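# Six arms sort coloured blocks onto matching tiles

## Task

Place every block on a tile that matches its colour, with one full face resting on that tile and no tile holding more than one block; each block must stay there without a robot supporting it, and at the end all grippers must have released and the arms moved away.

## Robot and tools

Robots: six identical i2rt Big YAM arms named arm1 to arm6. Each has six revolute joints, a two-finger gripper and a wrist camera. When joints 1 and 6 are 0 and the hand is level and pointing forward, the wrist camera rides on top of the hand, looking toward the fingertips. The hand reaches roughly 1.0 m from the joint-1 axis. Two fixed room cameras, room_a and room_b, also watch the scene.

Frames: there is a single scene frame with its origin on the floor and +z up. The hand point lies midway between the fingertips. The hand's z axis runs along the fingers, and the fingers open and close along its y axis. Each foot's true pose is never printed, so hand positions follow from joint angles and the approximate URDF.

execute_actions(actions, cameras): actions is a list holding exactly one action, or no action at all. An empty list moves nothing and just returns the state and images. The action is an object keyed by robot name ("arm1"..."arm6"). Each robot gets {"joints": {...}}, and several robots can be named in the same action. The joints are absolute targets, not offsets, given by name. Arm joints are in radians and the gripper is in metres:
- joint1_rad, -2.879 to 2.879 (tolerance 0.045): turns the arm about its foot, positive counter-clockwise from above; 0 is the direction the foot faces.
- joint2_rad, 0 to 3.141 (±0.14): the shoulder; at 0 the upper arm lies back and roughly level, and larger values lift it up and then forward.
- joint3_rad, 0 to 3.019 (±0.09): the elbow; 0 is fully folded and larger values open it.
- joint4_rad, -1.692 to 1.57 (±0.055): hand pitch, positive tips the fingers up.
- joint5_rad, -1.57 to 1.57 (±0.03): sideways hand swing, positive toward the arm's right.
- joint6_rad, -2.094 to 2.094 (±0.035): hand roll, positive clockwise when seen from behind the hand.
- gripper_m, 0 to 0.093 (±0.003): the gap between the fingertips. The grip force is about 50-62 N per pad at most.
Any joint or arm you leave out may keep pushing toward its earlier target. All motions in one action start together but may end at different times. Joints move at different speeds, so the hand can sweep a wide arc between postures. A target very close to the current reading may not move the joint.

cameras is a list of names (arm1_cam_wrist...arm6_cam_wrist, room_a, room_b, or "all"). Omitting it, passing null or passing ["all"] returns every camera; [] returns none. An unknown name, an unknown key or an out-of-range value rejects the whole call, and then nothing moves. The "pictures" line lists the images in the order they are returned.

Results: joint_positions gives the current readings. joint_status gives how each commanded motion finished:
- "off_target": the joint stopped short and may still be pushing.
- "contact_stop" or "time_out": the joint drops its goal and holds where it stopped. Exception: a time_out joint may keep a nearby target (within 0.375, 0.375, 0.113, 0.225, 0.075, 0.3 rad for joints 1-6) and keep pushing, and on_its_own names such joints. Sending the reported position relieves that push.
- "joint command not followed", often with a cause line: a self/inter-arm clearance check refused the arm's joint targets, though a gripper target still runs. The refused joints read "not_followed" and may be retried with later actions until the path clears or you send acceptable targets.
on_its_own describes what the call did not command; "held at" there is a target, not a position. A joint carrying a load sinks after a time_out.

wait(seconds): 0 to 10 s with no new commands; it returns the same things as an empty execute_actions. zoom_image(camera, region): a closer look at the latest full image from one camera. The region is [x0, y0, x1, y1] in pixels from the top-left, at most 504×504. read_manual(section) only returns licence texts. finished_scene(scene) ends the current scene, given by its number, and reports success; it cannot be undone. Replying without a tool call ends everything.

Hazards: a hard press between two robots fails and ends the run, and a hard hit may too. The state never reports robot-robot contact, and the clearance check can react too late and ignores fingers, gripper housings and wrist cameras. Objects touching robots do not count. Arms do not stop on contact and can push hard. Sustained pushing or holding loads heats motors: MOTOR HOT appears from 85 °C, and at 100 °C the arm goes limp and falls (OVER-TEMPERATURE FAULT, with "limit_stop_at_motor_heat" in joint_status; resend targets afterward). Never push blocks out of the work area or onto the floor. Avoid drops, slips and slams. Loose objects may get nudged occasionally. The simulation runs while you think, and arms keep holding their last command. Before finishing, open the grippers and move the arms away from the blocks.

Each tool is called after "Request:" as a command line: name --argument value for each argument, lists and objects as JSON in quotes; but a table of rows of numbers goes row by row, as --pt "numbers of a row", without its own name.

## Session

Request:
execute_actions --actions '[]'

Scene clock: 0.00 s.
Motor temperatures (°C, as the motors report them): arm1=[16 16 20 16 18 18] | arm2=[17 17 18 14 16 16] | arm3=[15 16 21 15 16 18] | arm4=[17 16 19 17 16 15] | arm5=[18 17 19 16 16 15] | arm6=[16 16 20 17 14 17]
arm1.joint_positions: joint1_rad=+0.720 joint2_rad=+0.655 joint3_rad=+1.666 joint4_rad=-1.604 joint5_rad=+0.278 joint6_rad=-0.668 gripper_m=+0.095
arm1.joint_status: not commanded
arm1.hand: x=+0.1430 y=+0.3707 z=+1.3115 quat_wxyz=(-0.389, +0.198, -0.855, +0.279) (m; scene frame)
arm2.joint_positions: joint1_rad=+0.858 joint2_rad=+0.595 joint3_rad=+1.544 joint4_rad=-1.417 joint5_rad=-0.220 joint6_rad=+0.169 gripper_m=+0.095
arm2.joint_status: not commanded
arm2.hand: x=-1.3579 y=+0.0900 z=+1.3324 quat_wxyz=(+0.092, +0.843, -0.089, -0.522) (m; scene frame)
arm3.joint_positions: joint1_rad=-0.426 joint2_rad=+0.457 joint3_rad=+1.627 joint4_rad=-1.594 joint5_rad=-0.030 joint6_rad=+0.218 gripper_m=+0.094
arm3.joint_status: not commanded
arm3.hand: x=+0.9235 y=-0.4024 z=+1.3045 quat_wxyz=(-0.495, +0.135, -0.831, -0.215) (m; scene frame)
arm4.joint_positions: joint1_rad=-0.314 joint2_rad=+0.347 joint3_rad=+1.698 joint4_rad=-1.462 joint5_rad=-0.048 joint6_rad=-0.267 gripper_m=+0.095
arm4.joint_status: not commanded
arm4.hand: x=+0.4456 y=+1.5346 z=+1.3899 quat_wxyz=(-0.653, +0.044, -0.744, +0.134) (m; scene frame)
arm5.joint_positions: joint1_rad=+0.670 joint2_rad=+0.547 joint3_rad=+1.587 joint4_rad=-1.201 joint5_rad=+0.041 joint6_rad=+0.444 gripper_m=+0.094
arm5.joint_status: not commanded
arm5.hand: x=-2.2278 y=-0.6592 z=+1.3082 quat_wxyz=(+0.194, +0.759, -0.106, -0.612) (m; scene frame)
arm6.joint_positions: joint1_rad=-0.515 joint2_rad=+0.420 joint3_rad=+1.410 joint4_rad=-1.558 joint5_rad=-0.134 joint6_rad=-0.225 gripper_m=+0.094
arm6.joint_status: not commanded
arm6.hand: x=+2.0728 y=-0.9072 z=+1.2046 quat_wxyz=(-0.473, +0.284, -0.830, -0.088) (m; scene frame)
pictures: arm1_cam_wrist, arm2_cam_wrist, arm3_cam_wrist, arm4_cam_wrist, arm5_cam_wrist, arm6_cam_wrist, room_a, room_b
Images, in order (width x height): arm1_cam_wrist 504x504, arm2_cam_wrist 504x504, arm3_cam_wrist 504x504, arm4_cam_wrist 504x504, arm5_cam_wrist 504x504, arm6_cam_wrist 504x504, room_a 672x504, room_b 672x504.

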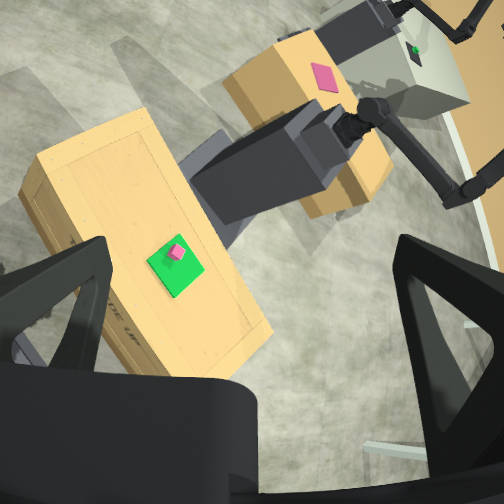

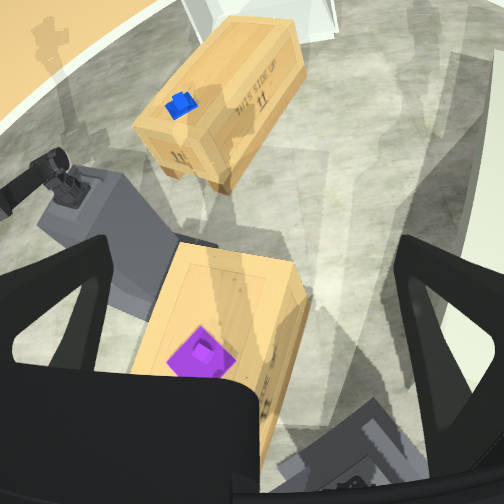

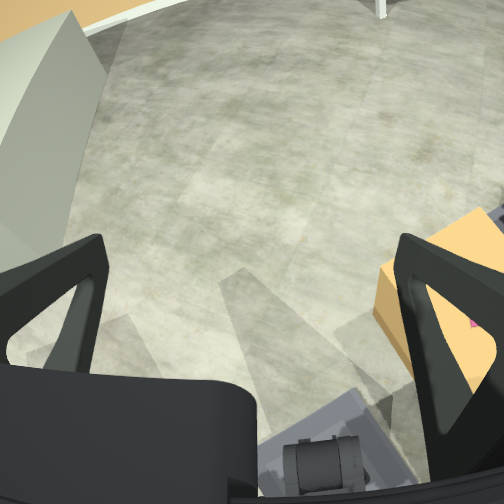

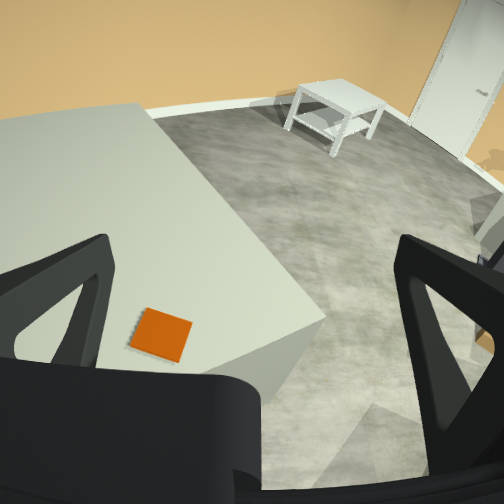

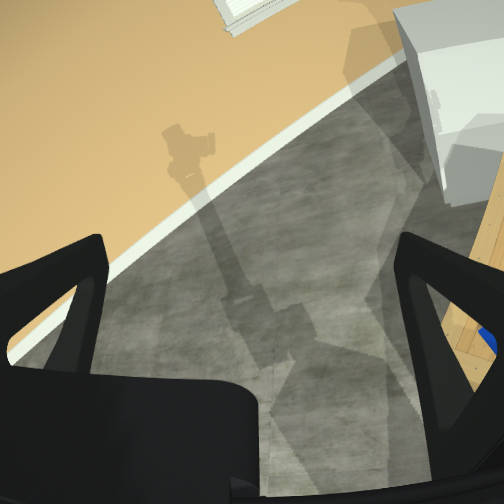

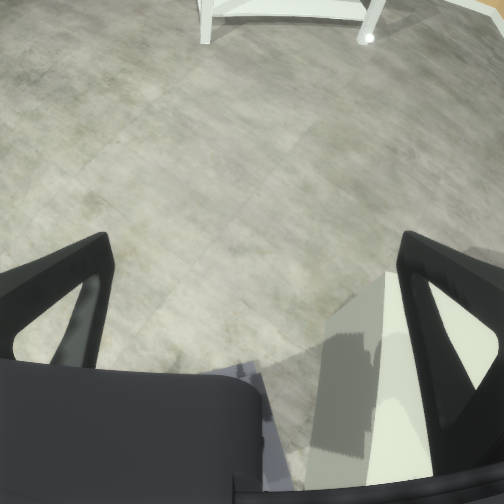

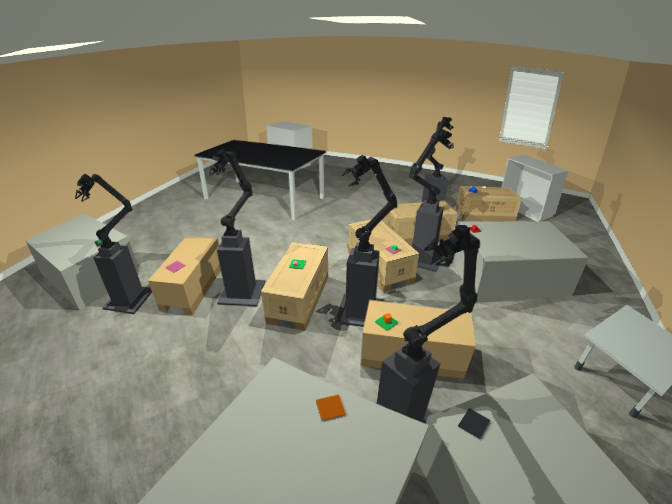

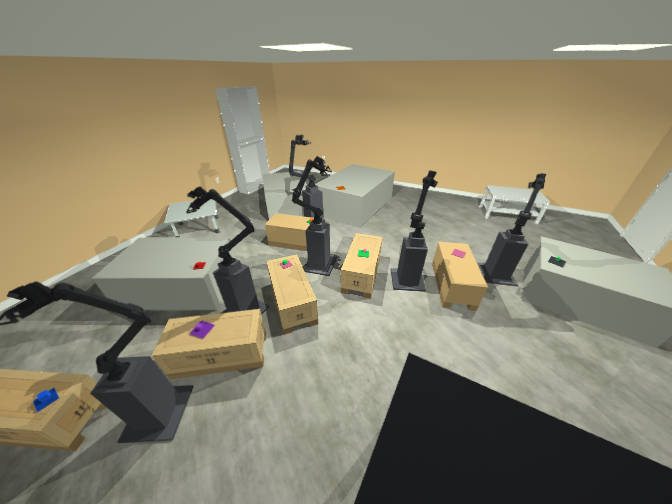

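Request:
execute_actions --actions '[{"arm1":{"joints":{"joint1_rad":-2.0,"joint2_rad":1.6,"joint3_rad":1.5,"joint4_rad":-1.0,"joint5_rad":0,"joint6_rad":0}},"arm2":{"joints":{"joint1_rad":0.1,"joint2_rad":1.2,"joint3_rad":1.3,"joint4_rad":-1.0,"joint5_rad":0,"joint6_rad":0}},"arm4":{"joints":{"joint1_rad":-2.1,"joint2_rad":1.6,"joint3_rad":1.5,"joint4_rad":-1.0,"joint5_rad":0,"joint6_rad":0}},"arm5":{"joints":{"joint1_rad":0.0,"joint2_rad":1.4,"joint3_rad":1.4,"joint4_rad":-0.9,"joint5_rad":0,"joint6_rad":0}},"arm3":{"joints":{"joint1_rad":1.4,"joint2_rad":1.2,"joint3_rad":1.3,"joint4_rad":-1.0,"joint5_rad":0,"joint6_rad":0}},"arm6":{"joints":{"joint1_rad":-1.6,"joint2_rad":1.6,"joint3_rad":1.5,"joint4_rad":-1.0,"joint5_rad":0,"joint6_rad":0}}}]'

Scene clock: 5.70 s.
Motor temperatures (°C, as the motors report them): arm1=[16 17 21 16 18 18] | arm2=[17 18 19 14 16 16] | arm3=[15 16 22 16 16 18] | arm4=[17 17 20 17 16 15] | arm5=[18 18 20 16 16 15] | arm6=[16 16 21 17 14 17]
arm1.joint_positions: joint1_rad=-2.007 joint2_rad=+1.612 joint3_rad=+1.494 joint4_rad=-1.007 joint5_rad=+0.000 joint6_rad=-0.007 gripper_m=+0.095
arm1.joint_status: all done
arm1.hand: x=-0.5742 y=+0.2281 z=+0.9482 quat_wxyz=(-0.036, -0.959, -0.173, +0.220) (m; scene frame)
arm2.joint_positions: joint1_rad=+0.100 joint2_rad=+1.188 joint3_rad=+1.282 joint4_rad=-1.014 joint5_rad=-0.001 joint6_rad=+0.010 gripper_m=+0.095
arm2.joint_status: all done
arm2.hand: x=-1.4504 y=+0.4743 z=+1.0791 quat_wxyz=(-0.141, +0.844, -0.432, -0.287) (m; scene frame)
arm3.joint_positions: joint1_rad=+1.399 joint2_rad=+1.207 joint3_rad=+1.275 joint4_rad=-1.015 joint5_rad=+0.000 joint6_rad=+0.011 gripper_m=+0.094
arm3.joint_status: all done
arm3.hand: x=+0.5131 y=-0.1102 z=+1.0386 quat_wxyz=(-0.118, +0.875, -0.369, -0.292) (m; scene frame)
arm4.joint_positions: joint1_rad=-2.105 joint2_rad=+1.615 joint3_rad=+1.480 joint4_rad=-1.005 joint5_rad=+0.000 joint6_rad=-0.008 gripper_m=+0.095
arm4.joint_status: all done
arm4.hand: x=+0.1926 y=+0.9918 z=+0.9521 quat_wxyz=(-0.116, -0.815, -0.539, +0.179) (m; scene frame)
arm5.joint_positions: joint1_rad=-0.004 joint2_rad=+1.401 joint3_rad=+1.384 joint4_rad=-0.911 joint5_rad=+0.000 joint6_rad=+0.013 gripper_m=+0.094
arm5.joint_status: all done
arm5.hand: x=-2.5488 y=-0.3839 z=+0.9378 quat_wxyz=(-0.071, +0.924, -0.225, -0.300) (m; scene frame)
arm6.joint_positions: joint1_rad=-1.609 joint2_rad=+1.580 joint3_rad=+1.494 joint4_rad=-1.017 joint5_rad=-0.001 joint6_rad=-0.007 gripper_m=+0.094
arm6.joint_status: all done
arm6.hand: x=+2.4016 y=-1.3648 z=+0.9287 quat_wxyz=(-0.217, -0.346, -0.909, +0.087) (m; scene frame)
pictures: arm1_cam_wrist, arm2_cam_wrist, arm3_cam_wrist, arm4_cam_wrist, arm5_cam_wrist, arm6_cam_wrist, room_a, room_b
Images, in order (width x height): arm1_cam_wrist 504x504, arm2_cam_wrist 504x504, arm3_cam_wrist 504x504, arm4_cam_wrist 504x504, arm5_cam_wrist 504x504, arm6_cam_wrist 504x504, room_a 672x504, room_b 672x504.

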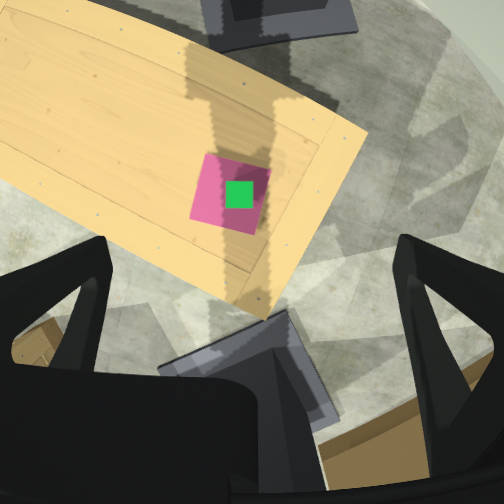

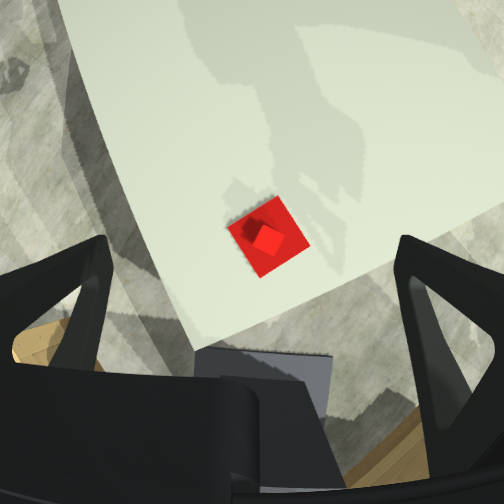

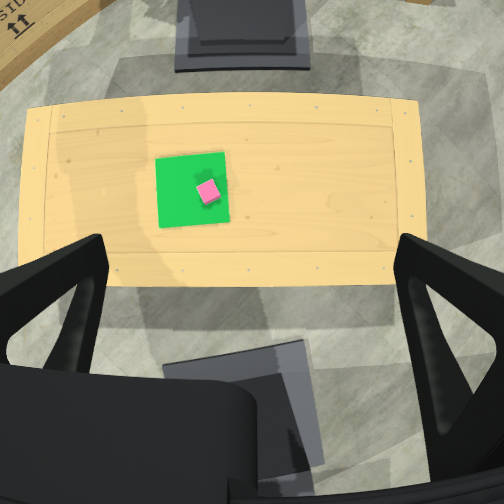

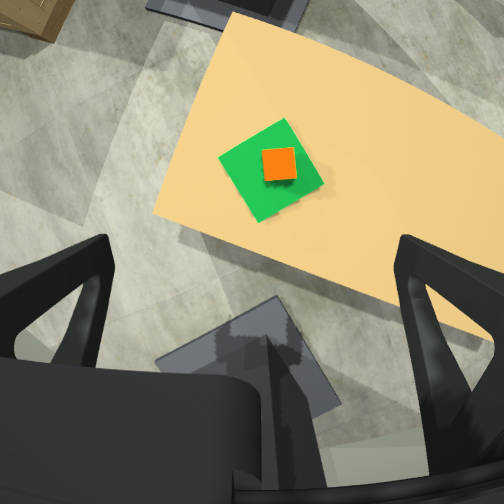

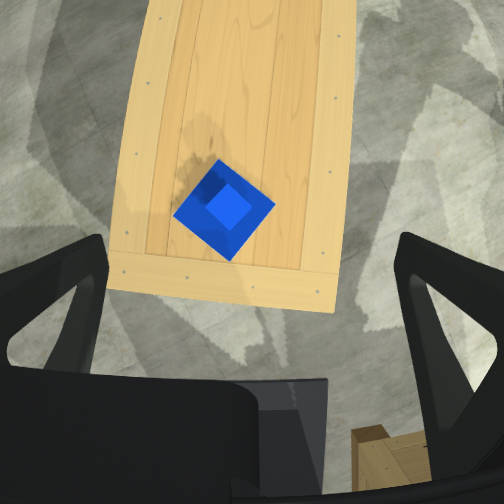

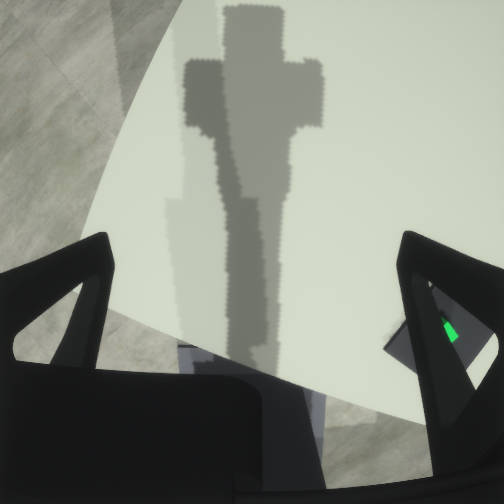

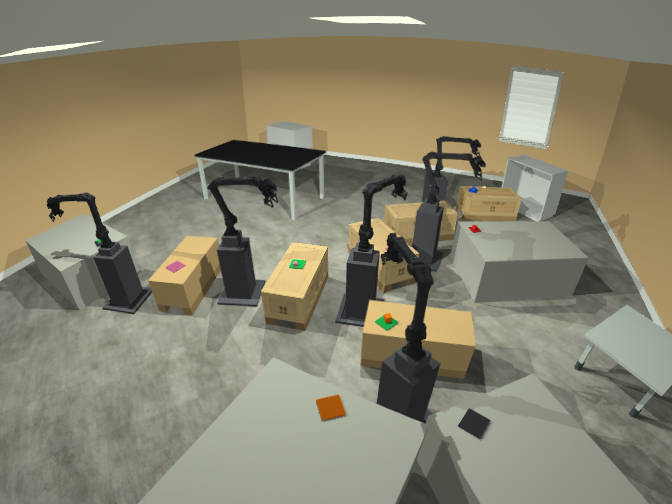

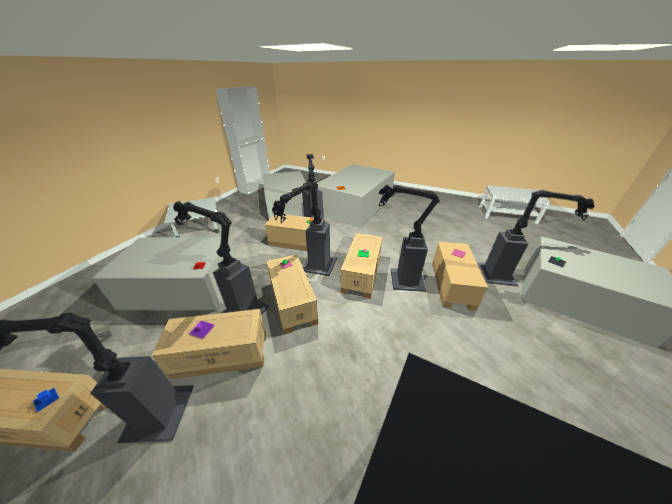

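Request:
execute_actions --actions '[{"arm1":{"joints":{"joint1_rad":-1.97,"joint2_rad":2.33,"joint3_rad":1.46,"joint4_rad":-0.675}},"arm4":{"joints":{"joint1_rad":-2.175,"joint2_rad":2.4,"joint3_rad":1.595,"joint4_rad":-0.72,"joint6_rad":-0.12}},"arm3":{"joints":{"joint1_rad":1.535,"joint2_rad":2.3,"joint3_rad":1.43,"joint4_rad":-0.67,"joint6_rad":-0.21}},"arm6":{"joints":{"joint1_rad":-2.11,"joint2_rad":1.75,"joint3_rad":1.3,"joint4_rad":-1.125}}}]' --cameras '["arm1_cam_wrist","arm3_cam_wrist","arm4_cam_wrist","arm6_cam_wrist"]'

Scene clock: 10.30 s.
Motor temperatures (°C, as the motors report them): arm1=[16 17 22 16 18 18] | arm2=[17 18 21 15 16 16] | arm3=[15 16 23 16 16 18] | arm4=[17 18 21 17 16 15] | arm5=[18 18 21 16 16 15] | arm6=[16 16 22 17 14 17]
arm1.joint_positions: joint1_rad=-1.976 joint2_rad=+2.333 joint3_rad=+1.443 joint4_rad=-0.686 joint5_rad=+0.000 joint6_rad=-0.007 gripper_m=+0.095
arm1.joint_status: all done
arm1.hand: x=-0.5517 y=+0.2194 z=+0.5235 quat_wxyz=(+0.003, -0.981, -0.193, -0.001) (m; scene frame)
arm2.joint_positions: joint1_rad=+0.100 joint2_rad=+1.188 joint3_rad=+1.282 joint4_rad=-1.014 joint5_rad=-0.001 joint6_rad=+0.009 gripper_m=+0.095
arm2.joint_status: not commanded
arm2.hand: x=-1.4504 y=+0.4743 z=+1.0791 quat_wxyz=(-0.141, +0.844, -0.432, -0.287) (m; scene frame)
arm3.joint_positions: joint1_rad=+1.541 joint2_rad=+2.311 joint3_rad=+1.407 joint4_rad=-0.677 joint5_rad=+0.000 joint6_rad=-0.198 gripper_m=+0.094
arm3.joint_status: all done
arm3.hand: x=+0.3935 y=-0.1047 z=+0.5234 quat_wxyz=(-0.001, +0.975, -0.221, -0.003) (m; scene frame)
arm4.joint_positions: joint1_rad=-2.178 joint2_rad=+2.418 joint3_rad=+1.564 joint4_rad=-0.725 joint5_rad=+0.000 joint6_rad=-0.110 gripper_m=+0.095
arm4.joint_status: all done
arm4.hand: x=+0.1482 y=+0.9998 z=+0.5180 quat_wxyz=(+0.002, -0.826, -0.563, -0.003) (m; scene frame)
arm5.joint_positions: joint1_rad=-0.004 joint2_rad=+1.401 joint3_rad=+1.384 joint4_rad=-0.911 joint5_rad=+0.000 joint6_rad=+0.013 gripper_m=+0.094
arm5.joint_status: not commanded
arm5.hand: x=-2.5488 y=-0.3839 z=+0.9378 quat_wxyz=(-0.071, +0.924, -0.225, -0.300) (m; scene frame)
arm6.joint_positions: joint1_rad=-2.116 joint2_rad=+1.763 joint3_rad=+1.289 joint4_rad=-1.113 joint5_rad=+0.000 joint6_rad=-0.006 gripper_m=+0.094
arm6.joint_status: all done
arm6.hand: x=+2.1275 y=-1.4440 z=+0.7429 quat_wxyz=(+0.005, -0.580, -0.815, -0.001) (m; scene frame)
pictures: arm1_cam_wrist, arm3_cam_wrist, arm4_cam_wrist, arm6_cam_wrist
Images, in order (width x height): arm1_cam_wrist 504x504, arm3_cam_wrist 504x504, arm4_cam_wrist 504x504, arm6_cam_wrist 504x504.

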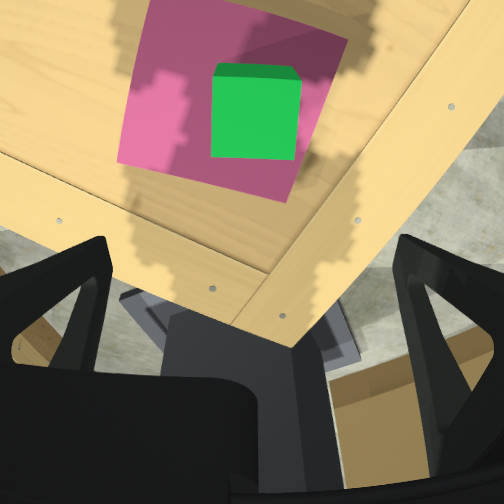

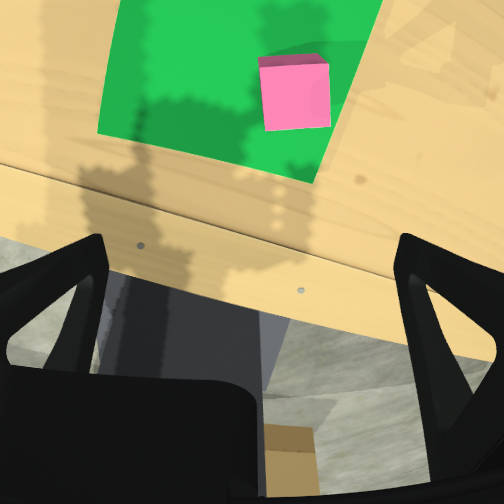

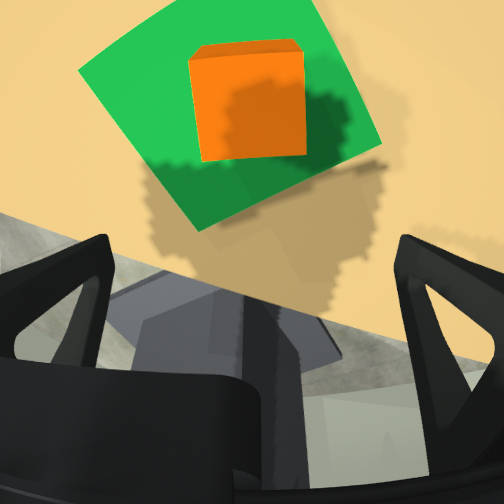

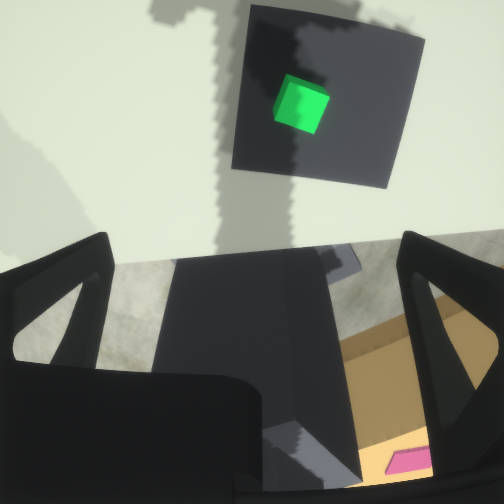

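Request:
execute_actions --actions '[{"arm1":{"joints":{"joint2_rad":2.585,"joint3_rad":1.575,"joint4_rad":-0.535,"joint6_rad":0.04}},"arm4":{"joints":{"joint2_rad":2.665,"joint3_rad":1.74,"joint4_rad":-0.6,"joint6_rad":-0.18}},"arm3":{"joints":{"joint1_rad":1.495,"joint2_rad":2.61,"joint3_rad":1.61,"joint4_rad":-0.53,"joint6_rad":-0.28}},"arm6":{"joints":{"joint1_rad":-2.19,"joint2_rad":1.93,"joint3_rad":1.12,"joint4_rad":-0.735,"joint6_rad":0.25}}}]' --cameras '["arm1_cam_wrist","arm3_cam_wrist","arm4_cam_wrist","arm6_cam_wrist"]'

Scene clock: 14.13 s.
Motor temperatures (°C, as the motors report them): arm1=[16 18 22 16 18 18] | arm2=[17 18 22 15 16 16] | arm3=[15 17 23 16 16 18] | arm4=[17 18 21 17 16 15] | arm5=[18 18 22 16 16 15] | arm6=[16 17 22 17 14 17]
arm1.joint_positions: joint1_rad=-1.977 joint2_rad=+2.596 joint3_rad=+1.567 joint4_rad=-0.541 joint5_rad=-0.002 joint6_rad=+0.033 gripper_m=+0.095
arm1.joint_status: all done
arm1.hand: x=-0.5579 y=+0.2177 z=+0.4045 quat_wxyz=(+0.001, -0.985, -0.173, +0.002) (m; scene frame)
arm2.joint_positions: joint1_rad=+0.100 joint2_rad=+1.188 joint3_rad=+1.282 joint4_rad=-1.014 joint5_rad=-0.001 joint6_rad=+0.009 gripper_m=+0.095
arm2.joint_status: not commanded
arm2.hand: x=-1.4504 y=+0.4743 z=+1.0791 quat_wxyz=(-0.141, +0.844, -0.432, -0.287) (m; scene frame)
arm3.joint_positions: joint1_rad=+1.491 joint2_rad=+2.599 joint3_rad=+1.605 joint4_rad=-0.535 joint5_rad=-0.003 joint6_rad=-0.268 gripper_m=+0.094
arm3.joint_status: all done
arm3.hand: x=+0.3790 y=-0.0575 z=+0.4080 quat_wxyz=(-0.011, +0.977, -0.211, -0.027) (m; scene frame)
arm4.joint_positions: joint1_rad=-2.178 joint2_rad=+2.673 joint3_rad=+1.727 joint4_rad=-0.601 joint5_rad=-0.002 joint6_rad=-0.170 gripper_m=+0.095
arm4.joint_status: all done
arm4.hand: x=+0.1392 y=+0.9820 z=+0.4065 quat_wxyz=(-0.006, -0.809, -0.587, +0.010) (m; scene frame)
arm5.joint_positions: joint1_rad=-0.004 joint2_rad=+1.401 joint3_rad=+1.384 joint4_rad=-0.911 joint5_rad=+0.000 joint6_rad=+0.013 gripper_m=+0.094
arm5.joint_status: not commanded
arm5.hand: x=-2.5488 y=-0.3839 z=+0.9378 quat_wxyz=(-0.071, +0.924, -0.225, -0.300) (m; scene frame)
arm6.joint_positions: joint1_rad=-2.196 joint2_rad=+1.934 joint3_rad=+1.109 joint4_rad=-0.751 joint5_rad=+0.000 joint6_rad=+0.241 gripper_m=+0.094
arm6.joint_status: all done
arm6.hand: x=+2.0845 y=-1.4379 z=+0.6079 quat_wxyz=(+0.000, -0.705, -0.709, +0.002) (m; scene frame)
pictures: arm1_cam_wrist, arm3_cam_wrist, arm4_cam_wrist, arm6_cam_wrist
Images, in order (width x height): arm1_cam_wrist 504x504, arm3_cam_wrist 504x504, arm4_cam_wrist 504x504, arm6_cam_wrist 504x504.

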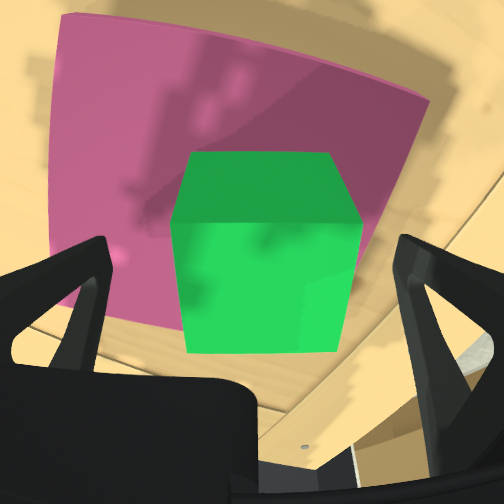

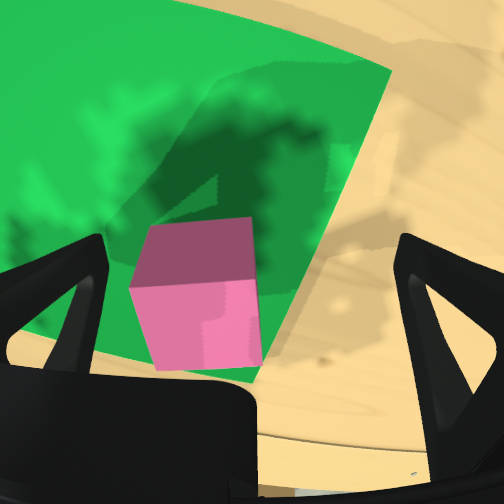

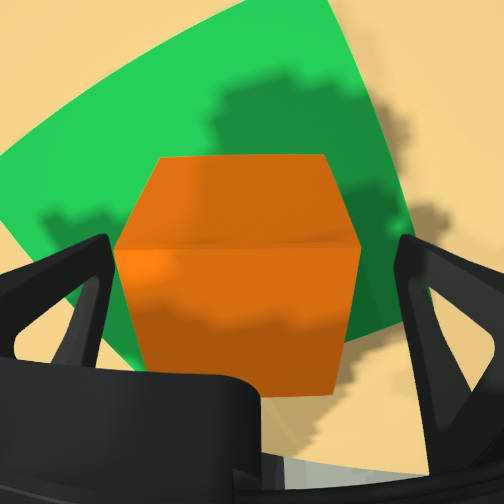

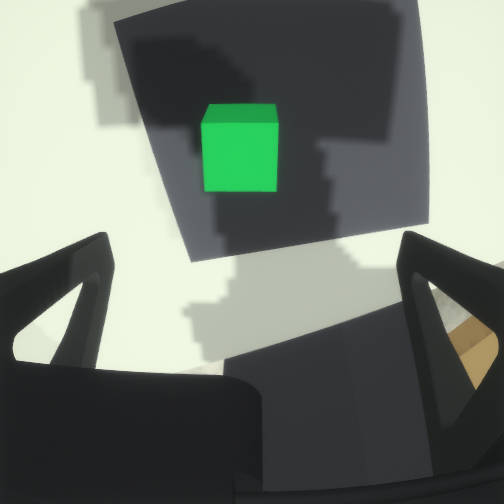

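Request:
execute_actions --actions '[{"arm1":{"joints":{"gripper_m":0.015}},"arm4":{"joints":{"gripper_m":0.025}},"arm3":{"joints":{"joint1_rad":1.52,"joint3_rad":1.565}},"arm6":{"joints":{"joint2_rad":2.095,"joint3_rad":1.085,"joint4_rad":-0.54}}}]' --cameras '["arm3_cam_wrist","arm6_cam_wrist"]'

Scene clock: 16.70 s.
Motor temperatures (°C, as the motors report them): arm1=[16 18 22 16 18 18] | arm2=[17 18 23 15 16 16] | arm3=[15 17 23 16 16 18] | arm4=[17 19 21 17 16 15] | arm5=[18 18 23 16 16 15] | arm6=[16 17 22 17 14 17]
arm1.joint_positions: joint1_rad=-1.977 joint2_rad=+2.596 joint3_rad=+1.567 joint4_rad=-0.541 joint5_rad=-0.002 joint6_rad=+0.033 gripper_m=+0.042
arm1.joint_status: gripper_m off_target (ended at +0.042, target +0.015)
arm1.hand: x=-0.5579 y=+0.2177 z=+0.4045 quat_wxyz=(+0.001, -0.985, -0.173, +0.002) (m; scene frame)
arm2.joint_positions: joint1_rad=+0.100 joint2_rad=+1.188 joint3_rad=+1.282 joint4_rad=-1.014 joint5_rad=-0.001 joint6_rad=+0.009 gripper_m=+0.095
arm2.joint_status: not commanded
arm2.hand: x=-1.4504 y=+0.4743 z=+1.0791 quat_wxyz=(-0.141, +0.844, -0.432, -0.287) (m; scene frame)
arm3.joint_positions: joint1_rad=+1.506 joint2_rad=+2.595 joint3_rad=+1.577 joint4_rad=-0.535 joint5_rad=-0.003 joint6_rad=-0.268 gripper_m=+0.094
arm3.joint_status: all done
arm3.hand: x=+0.3843 y=-0.0736 z=+0.4039 quat_wxyz=(-0.006, +0.979, -0.204, -0.016) (m; scene frame)
arm4.joint_positions: joint1_rad=-2.178 joint2_rad=+2.673 joint3_rad=+1.727 joint4_rad=-0.601 joint5_rad=-0.001 joint6_rad=-0.171 gripper_m=+0.048
arm4.joint_status: gripper_m off_target (ended at +0.048, target +0.025)
arm4.hand: x=+0.1391 y=+0.9821 z=+0.4065 quat_wxyz=(-0.006, -0.809, -0.588, +0.010) (m; scene frame)
arm5.joint_positions: joint1_rad=-0.004 joint2_rad=+1.401 joint3_rad=+1.384 joint4_rad=-0.911 joint5_rad=+0.000 joint6_rad=+0.013 gripper_m=+0.094
arm5.joint_status: not commanded
arm5.hand: x=-2.5488 y=-0.3839 z=+0.9378 quat_wxyz=(-0.071, +0.924, -0.225, -0.300) (m; scene frame)
arm6.joint_positions: joint1_rad=-2.196 joint2_rad=+2.081 joint3_rad=+1.084 joint4_rad=-0.556 joint5_rad=+0.000 joint6_rad=+0.242 gripper_m=+0.094
arm6.joint_status: all done
arm6.hand: x=+2.0844 y=-1.4384 z=+0.5349 quat_wxyz=(-0.010, -0.705, -0.709, +0.008) (m; scene frame)
pictures: arm3_cam_wrist, arm6_cam_wrist
Images, in order (width x height): arm3_cam_wrist 504x504, arm6_cam_wrist 504x504.

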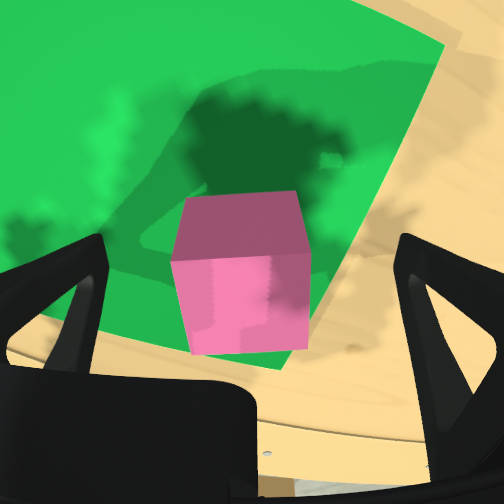

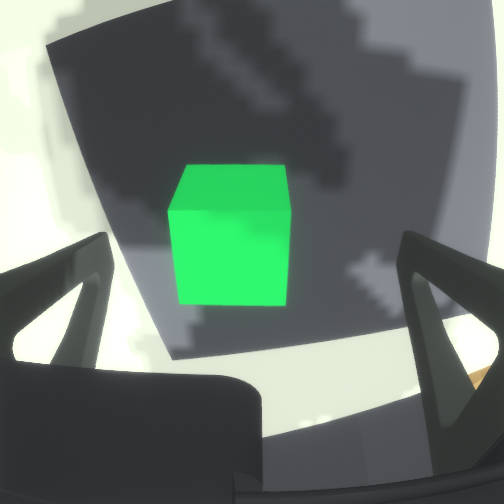

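Request:
execute_actions --actions '[{"arm1":{"joints":{"joint2_rad":1.75,"joint3_rad":1.45,"joint4_rad":-1.27}},"arm4":{"joints":{"joint2_rad":1.75,"joint3_rad":1.35,"joint4_rad":-1.17}},"arm3":{"joints":{"joint2_rad":2.585,"joint4_rad":-0.595}},"arm6":{"joints":{"joint2_rad":2.125}}}]' --cameras '["arm3_cam_wrist","arm6_cam_wrist"]'

Request:
execute_actions --actions '[{"arm4":{"joints":{"joint1_rad":0.0,"joint6_rad":0}},"arm3":{"joints":{"gripper_m":0.01}},"arm6":{"joints":{"gripper_m":0.01}}}]' --cameras '["arm3_cam_wrist","arm4_cam_wrist","arm6_cam_wrist"]'

Scene clock: 19.90 s.
Motor temperatures (°C, as the motors report them): arm1=[16 18 22 16 18 18] | arm2=[17 18 24 15 16 16] | arm3=[15 18 23 16 16 18] | arm4=[17 19 21 17 16 15] | arm5=[18 18 23 16 16 15] | arm6=[16 17 22 17 14 17]
arm1.joint_positions: joint1_rad=-1.977 joint2_rad=+1.753 joint3_rad=+1.437 joint4_rad=-1.259 joint5_rad=-0.002 joint6_rad=+0.033 gripper_m=+0.042
arm1.joint_status: all done
arm1.hand: x=-0.5017 y=+0.2379 z=+0.8344 quat_wxyz=(+0.002, -0.985, -0.173, -0.001) (m; scene frame)
arm2.joint_positions: joint1_rad=+0.100 joint2_rad=+1.188 joint3_rad=+1.282 joint4_rad=-1.014 joint5_rad=-0.001 joint6_rad=+0.009 gripper_m=+0.095
arm2.joint_status: not commanded
arm2.hand: x=-1.4504 y=+0.4743 z=+1.0791 quat_wxyz=(-0.141, +0.844, -0.432, -0.287) (m; scene frame)
arm3.joint_positions: joint1_rad=+1.508 joint2_rad=+2.593 joint3_rad=+1.570 joint4_rad=-0.580 joint5_rad=-0.003 joint6_rad=-0.268 gripper_m=+0.094
arm3.joint_status: all done
arm3.hand: x=+0.3944 y=-0.0832 z=+0.4037 quat_wxyz=(+0.006, +0.979, -0.203, +0.006) (m; scene frame)
arm4.joint_positions: joint1_rad=-2.178 joint2_rad=+1.744 joint3_rad=+1.341 joint4_rad=-1.163 joint5_rad=-0.001 joint6_rad=-0.171 gripper_m=+0.048
arm4.joint_status: all done
arm4.hand: x=+0.1917 y=+1.0820 z=+0.8176 quat_wxyz=(-0.001, -0.809, -0.588, +0.002) (m; scene frame)
arm5.joint_positions: joint1_rad=-0.004 joint2_rad=+1.401 joint3_rad=+1.384 joint4_rad=-0.911 joint5_rad=+0.000 joint6_rad=+0.013 gripper_m=+0.094
arm5.joint_status: not commanded
arm5.hand: x=-2.5488 y=-0.3839 z=+0.9378 quat_wxyz=(-0.071, +0.924, -0.225, -0.300) (m; scene frame)
arm6.joint_positions: joint1_rad=-2.196 joint2_rad=+2.086 joint3_rad=+1.084 joint4_rad=-0.556 joint5_rad=+0.000 joint6_rad=+0.242 gripper_m=+0.094
arm6.joint_status: all done
arm6.hand: x=+2.0841 y=-1.4372 z=+0.5328 quat_wxyz=(-0.008, -0.705, -0.709, +0.007) (m; scene frame)
pictures: arm3_cam_wrist, arm6_cam_wrist
Images, in order (width x height): arm3_cam_wrist 504x504, arm6_cam_wrist 504x504.

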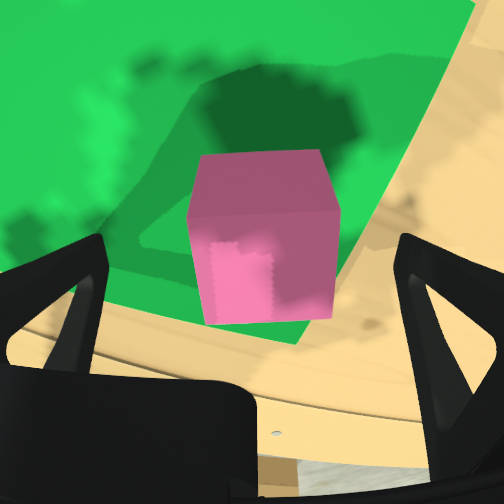

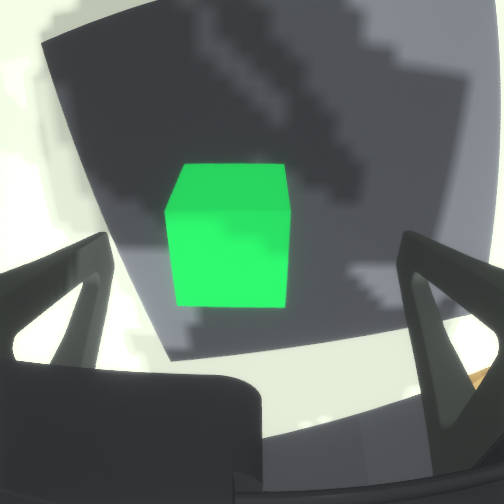

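Scene clock: 22.03 s.
Motor temperatures (°C, as the motors report them): arm1=[16 18 22 16 18 18] | arm2=[17 18 24 15 16 16] | arm3=[15 18 23 15 16 18] | arm4=[17 19 21 17 16 15] | arm5=[18 18 23 16 16 15] | arm6=[16 17 22 17 14 17]
arm1.joint_positions: joint1_rad=-1.977 joint2_rad=+1.753 joint3_rad=+1.437 joint4_rad=-1.259 joint5_rad=-0.002 joint6_rad=+0.033 gripper_m=+0.042
arm1.joint_status: not commanded
arm1.hand: x=-0.5017 y=+0.2379 z=+0.8344 quat_wxyz=(+0.002, -0.985, -0.173, -0.001) (m; scene frame)
arm2.joint_positions: joint1_rad=+0.100 joint2_rad=+1.188 joint3_rad=+1.282 joint4_rad=-1.014 joint5_rad=-0.001 joint6_rad=+0.009 gripper_m=+0.095
arm2.joint_status: not commanded
arm2.hand: x=-1.4504 y=+0.4743 z=+1.0791 quat_wxyz=(-0.141, +0.844, -0.432, -0.287) (m; scene frame)
arm3.joint_positions: joint1_rad=+1.510 joint2_rad=+2.593 joint3_rad=+1.569 joint4_rad=-0.581 joint5_rad=-0.003 joint6_rad=-0.269 gripper_m=+0.031
arm3.joint_status: gripper_m off_target (ended at +0.031, target +0.010)
arm3.hand: x=+0.3947 y=-0.0845 z=+0.4035 quat_wxyz=(+0.006, +0.979, -0.202, +0.007) (m; scene frame)
arm4.joint_positions: joint1_rad=+0.006 joint2_rad=+1.753 joint3_rad=+1.341 joint4_rad=-1.163 joint5_rad=+0.000 joint6_rad=-0.010 gripper_m=+0.047
arm4.joint_status: all done
arm4.hand: x=+0.9301 y=+1.5944 z=+0.8134 quat_wxyz=(+0.002, +0.069, -0.998, +0.000) (m; scene frame)
arm5.joint_positions: joint1_rad=-0.004 joint2_rad=+1.401 joint3_rad=+1.384 joint4_rad=-0.911 joint5_rad=+0.000 joint6_rad=+0.013 gripper_m=+0.094
arm5.joint_status: not commanded
arm5.hand: x=-2.5488 y=-0.3839 z=+0.9378 quat_wxyz=(-0.071, +0.924, -0.225, -0.300) (m; scene frame)
arm6.joint_positions: joint1_rad=-2.196 joint2_rad=+2.086 joint3_rad=+1.084 joint4_rad=-0.556 joint5_rad=+0.000 joint6_rad=+0.242 gripper_m=+0.031
arm6.joint_status: gripper_m off_target (ended at +0.031, target +0.010)
arm6.hand: x=+2.0841 y=-1.4372 z=+0.5328 quat_wxyz=(-0.008, -0.705, -0.709, +0.007) (m; scene frame)
pictures: arm3_cam_wrist, arm4_cam_wrist, arm6_cam_wrist
Images, in order (width x height): arm3_cam_wrist 504x504, arm4_cam_wrist 504x504, arm6_cam_wrist 504x504.

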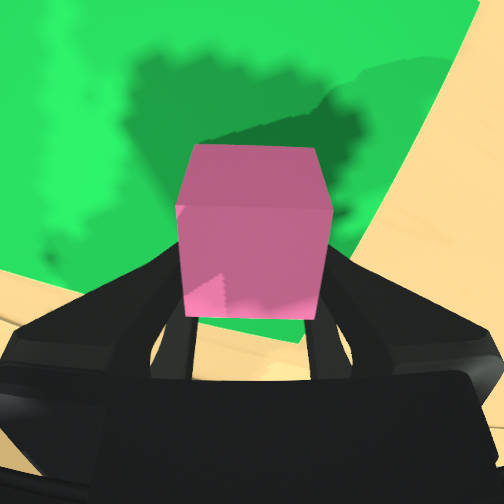

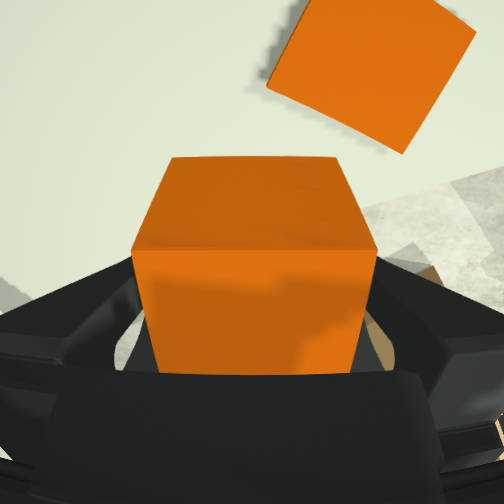

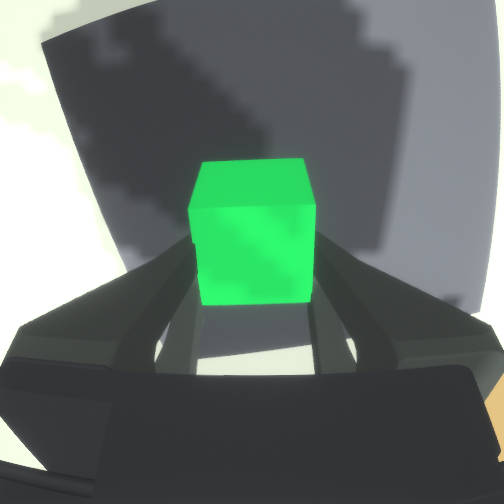

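Request:
execute_actions --actions '[{"arm1":{"joints":{"joint1_rad":-1.2}},"arm4":{"joints":{"joint1_rad":-0.15,"joint2_rad":1.91,"joint3_rad":1.38,"joint4_rad":-1.0,"joint6_rad":0.3}},"arm3":{"joints":{"joint2_rad":1.5,"joint3_rad":1.2,"joint4_rad":-1.25,"joint6_rad":0}},"arm6":{"joints":{"joint2_rad":1.6,"joint3_rad":1.3,"joint4_rad":-1.25,"joint6_rad":0}}}]' --cameras '["arm4_cam_wrist"]'

Request:
execute_actions --actions '[{"arm1":{"joints":{"joint1_rad":2.05}},"arm3":{"joints":{"joint1_rad":-1.3,"joint4_rad":-0.75}},"arm6":{"joints":{"joint1_rad":0.5}}}]' --cameras '["arm1_cam_wrist","arm3_cam_wrist","arm6_cam_wrist","room_a"]'

Scene clock: 25.37 s.
Motor temperatures (°C, as the motors report them): arm1=[16 18 23 16 18 18] | arm2=[17 18 24 15 16 16] | arm3=[15 18 23 15 16 18] | arm4=[17 19 22 17 16 15] | arm5=[18 18 24 16 16 15] | arm6=[16 17 22 17 14 17]
arm1.joint_positions: joint1_rad=-1.189 joint2_rad=+1.753 joint3_rad=+1.437 joint4_rad=-1.259 joint5_rad=-0.002 joint6_rad=+0.034 gripper_m=+0.042
arm1.joint_status: all done
arm1.hand: x=-0.2230 y=-0.0471 z=+0.8323 quat_wxyz=(+0.003, -0.843, -0.537, -0.002) (m; scene frame)
arm2.joint_positions: joint1_rad=+0.100 joint2_rad=+1.188 joint3_rad=+1.282 joint4_rad=-1.014 joint5_rad=-0.001 joint6_rad=+0.009 gripper_m=+0.095
arm2.joint_status: not commanded
arm2.hand: x=-1.4504 y=+0.4743 z=+1.0791 quat_wxyz=(-0.141, +0.844, -0.432, -0.287) (m; scene frame)
arm3.joint_positions: joint1_rad=+1.510 joint2_rad=+1.491 joint3_rad=+1.193 joint4_rad=-1.237 joint5_rad=-0.003 joint6_rad=-0.012 gripper_m=+0.031
arm3.joint_status: all done
arm3.hand: x=+0.5080 y=-0.1745 z=+0.8589 quat_wxyz=(-0.007, +0.945, -0.326, -0.025) (m; scene frame)
arm4.joint_positions: joint1_rad=-0.159 joint2_rad=+1.935 joint3_rad=+1.346 joint4_rad=-1.008 joint5_rad=+0.000 joint6_rad=+0.290 gripper_m=+0.048
arm4.joint_status: all done
arm4.hand: x=+0.9587 y=+1.5104 z=+0.7237 quat_wxyz=(+0.013, -0.162, -0.987, +0.002) (m; scene frame)
arm5.joint_positions: joint1_rad=-0.004 joint2_rad=+1.401 joint3_rad=+1.384 joint4_rad=-0.911 joint5_rad=+0.000 joint6_rad=+0.013 gripper_m=+0.094
arm5.joint_status: not commanded
arm5.hand: x=-2.5488 y=-0.3839 z=+0.9378 quat_wxyz=(-0.071, +0.924, -0.225, -0.300) (m; scene frame)
arm6.joint_positions: joint1_rad=-2.196 joint2_rad=+1.575 joint3_rad=+1.296 joint4_rad=-1.235 joint5_rad=+0.000 joint6_rad=+0.009 gripper_m=+0.031
arm6.joint_status: all done
arm6.hand: x=+2.0835 y=-1.4310 z=+0.8317 quat_wxyz=(-0.024, -0.618, -0.786, +0.021) (m; scene frame)
pictures: arm4_cam_wrist
Images, in order (width x height): arm4_cam_wrist 504x504.

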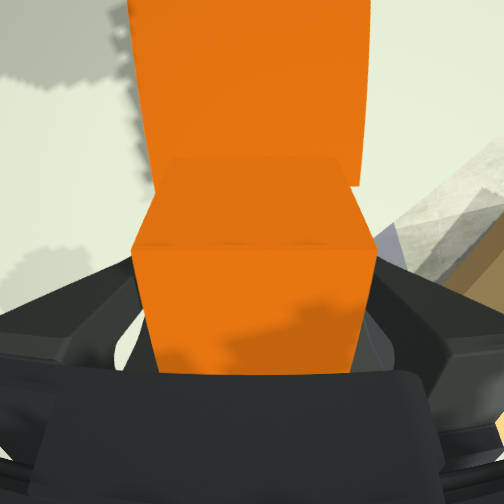

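Scene clock: 28.03 s.
Motor temperatures (°C, as the motors report them): arm1=[16 18 23 16 18 18] | arm2=[17 18 25 15 16 16] | arm3=[15 18 23 16 16 18] | arm4=[17 19 22 17 16 15] | arm5=[18 18 24 16 16 15] | arm6=[16 17 22 17 14 17]
arm1.joint_positions: joint1_rad=+2.058 joint2_rad=+1.754 joint3_rad=+1.437 joint4_rad=-1.259 joint5_rad=+0.000 joint6_rad=+0.034 gripper_m=+0.042
arm1.joint_status: all done
arm1.hand: x=+0.1330 y=+0.9268 z=+0.8340 quat_wxyz=(+0.003, +0.581, -0.814, -0.001) (m; scene frame)
arm2.joint_positions: joint1_rad=+0.100 joint2_rad=+1.188 joint3_rad=+1.282 joint4_rad=-1.014 joint5_rad=-0.001 joint6_rad=+0.009 gripper_m=+0.095
arm2.joint_status: not commanded
arm2.hand: x=-1.4504 y=+0.4743 z=+1.0791 quat_wxyz=(-0.141, +0.844, -0.432, -0.287) (m; scene frame)
arm3.joint_positions: joint1_rad=-1.304 joint2_rad=+1.501 joint3_rad=+1.193 joint4_rad=-0.763 joint5_rad=+0.000 joint6_rad=-0.010 gripper_m=+0.031
arm3.joint_status: all done
arm3.hand: x=+1.3588 y=-0.6320 z=+0.8690 quat_wxyz=(-0.237, -0.164, -0.957, +0.041) (m; scene frame)
arm4.joint_positions: joint1_rad=-0.159 joint2_rad=+1.935 joint3_rad=+1.346 joint4_rad=-1.008 joint5_rad=+0.000 joint6_rad=+0.290 gripper_m=+0.048
arm4.joint_status: not commanded
arm4.hand: x=+0.9587 y=+1.5104 z=+0.7237 quat_wxyz=(+0.013, -0.162, -0.987, +0.002) (m; scene frame)
arm5.joint_positions: joint1_rad=-0.004 joint2_rad=+1.401 joint3_rad=+1.384 joint4_rad=-0.911 joint5_rad=+0.000 joint6_rad=+0.013 gripper_m=+0.094
arm5.joint_status: not commanded
arm5.hand: x=-2.5488 y=-0.3839 z=+0.9378 quat_wxyz=(-0.071, +0.924, -0.225, -0.300) (m; scene frame)
arm6.joint_positions: joint1_rad=+0.505 joint2_rad=+1.579 joint3_rad=+1.296 joint4_rad=-1.235 joint5_rad=+0.000 joint6_rad=+0.007 gripper_m=+0.031
arm6.joint_status: all done
arm6.hand: x=+2.0591 y=-0.5092 z=+0.8232 quat_wxyz=(-0.017, +0.633, -0.774, -0.014) (m; scene frame)
pictures: arm1_cam_wrist, arm3_cam_wrist, arm6_cam_wrist, room_a
Images, in order (width x height): arm1_cam_wrist 504x504, arm3_cam_wrist 504x504, arm6_cam_wrist 504x504, room_a 672x504.

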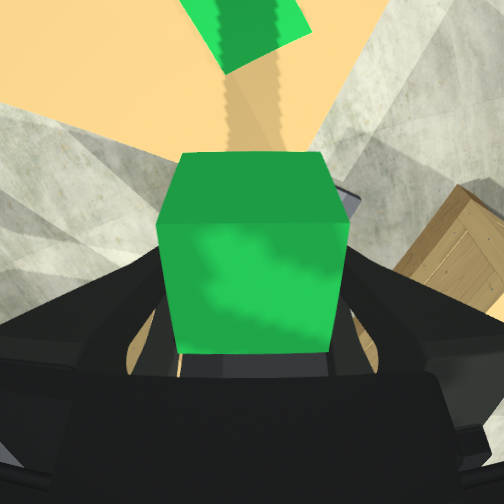

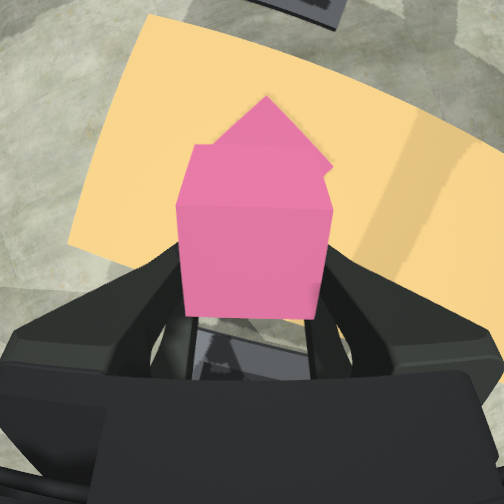

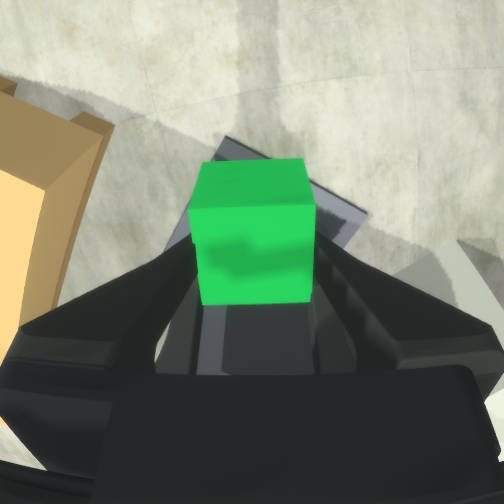

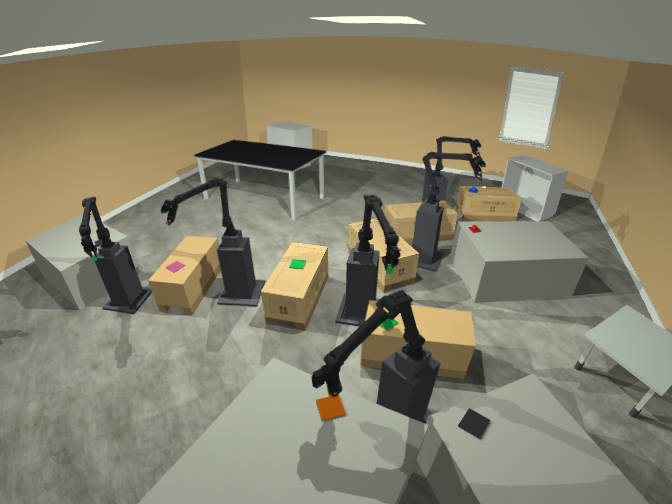

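Request:
execute_actions --actions '[{"arm1":{"joints":{"joint1_rad":2.065,"joint2_rad":2.43,"joint3_rad":1.435,"joint4_rad":-0.545,"joint6_rad":-0.4}},"arm4":{"joints":{"joint1_rad":-0.175,"joint2_rad":2.075,"joint3_rad":1.41,"joint4_rad":-0.855}},"arm3":{"joints":{"joint1_rad":-1.335,"joint2_rad":2.435,"joint3_rad":1.56,"joint4_rad":-0.67,"joint6_rad":0.75}},"arm6":{"joints":{"joint1_rad":1.0}}}]' --cameras '["arm1_cam_wrist","arm3_cam_wrist","arm4_cam_wrist"]'

Scene clock: 32.13 s.
Motor temperatures (°C, as the motors report them): arm1=[16 18 23 16 18 18] | arm2=[17 18 25 15 16 16] | arm3=[15 18 24 16 16 18] | arm4=[17 20 22 17 16 15] | arm5=[18 18 25 16 16 15] | arm6=[16 17 23 17 14 17]
arm1.joint_positions: joint1_rad=+2.058 joint2_rad=+2.439 joint3_rad=+1.421 joint4_rad=-0.556 joint5_rad=+0.000 joint6_rad=-0.391 gripper_m=+0.042
arm1.joint_status: all done
arm1.hand: x=+0.1420 y=+0.9622 z=+0.4611 quat_wxyz=(+0.001, +0.740, -0.673, -0.002) (m; scene frame)
arm2.joint_positions: joint1_rad=+0.100 joint2_rad=+1.188 joint3_rad=+1.282 joint4_rad=-1.014 joint5_rad=-0.001 joint6_rad=+0.009 gripper_m=+0.095
arm2.joint_status: not commanded
arm2.hand: x=-1.4504 y=+0.4743 z=+1.0791 quat_wxyz=(-0.141, +0.844, -0.432, -0.287) (m; scene frame)
arm3.joint_positions: joint1_rad=-1.328 joint2_rad=+2.437 joint3_rad=+1.536 joint4_rad=-0.670 joint5_rad=+0.000 joint6_rad=+0.738 gripper_m=+0.031
arm3.joint_status: all done
arm3.hand: x=+1.3915 y=-0.6574 z=+0.4653 quat_wxyz=(+0.008, -0.527, -0.850, +0.000) (m; scene frame)
arm4.joint_positions: joint1_rad=-0.164 joint2_rad=+2.095 joint3_rad=+1.383 joint4_rad=-0.864 joint5_rad=+0.000 joint6_rad=+0.290 gripper_m=+0.048
arm4.joint_status: all done
arm4.hand: x=+0.9856 y=+1.5062 z=+0.6501 quat_wxyz=(+0.003, -0.165, -0.986, +0.000) (m; scene frame)
arm5.joint_positions: joint1_rad=-0.004 joint2_rad=+1.401 joint3_rad=+1.384 joint4_rad=-0.911 joint5_rad=+0.000 joint6_rad=+0.013 gripper_m=+0.094
arm5.joint_status: not commanded
arm5.hand: x=-2.5488 y=-0.3839 z=+0.9378 quat_wxyz=(-0.071, +0.924, -0.225, -0.300) (m; scene frame)
arm6.joint_positions: joint1_rad=+1.009 joint2_rad=+1.579 joint3_rad=+1.296 joint4_rad=-1.235 joint5_rad=+0.000 joint6_rad=+0.007 gripper_m=+0.031
arm6.joint_status: all done
arm6.hand: x=+1.8238 y=-0.5230 z=+0.8237 quat_wxyz=(-0.012, +0.806, -0.591, -0.020) (m; scene frame)
pictures: arm1_cam_wrist, arm3_cam_wrist, arm4_cam_wrist
Images, in order (width x height): arm1_cam_wrist 504x504, arm3_cam_wrist 504x504, arm4_cam_wrist 504x504.

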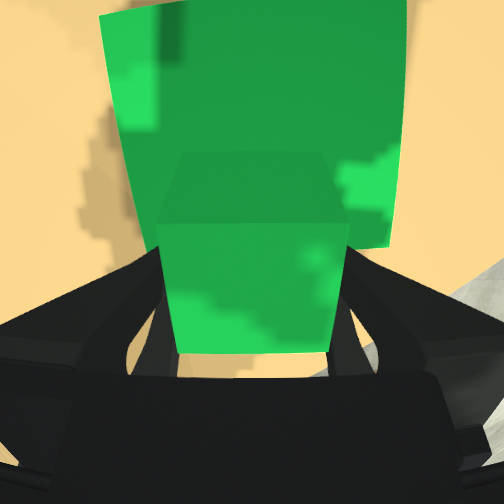

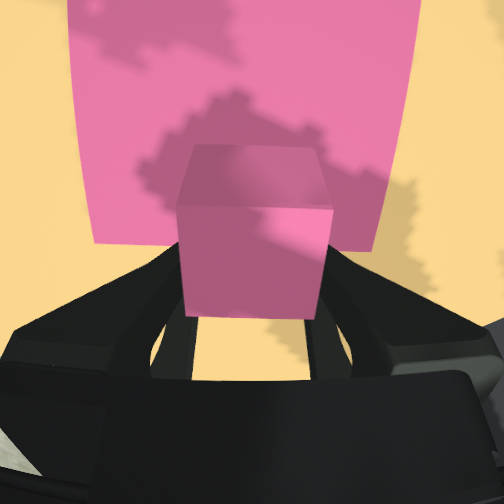

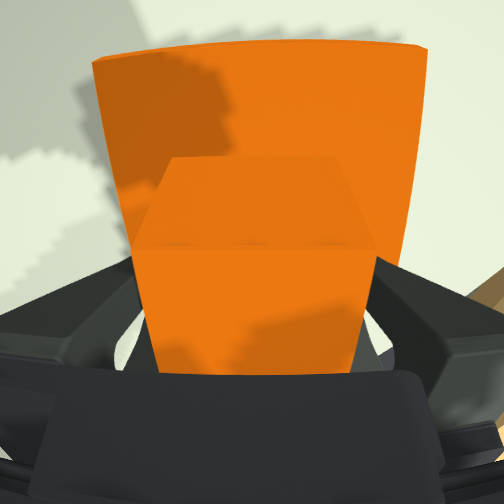

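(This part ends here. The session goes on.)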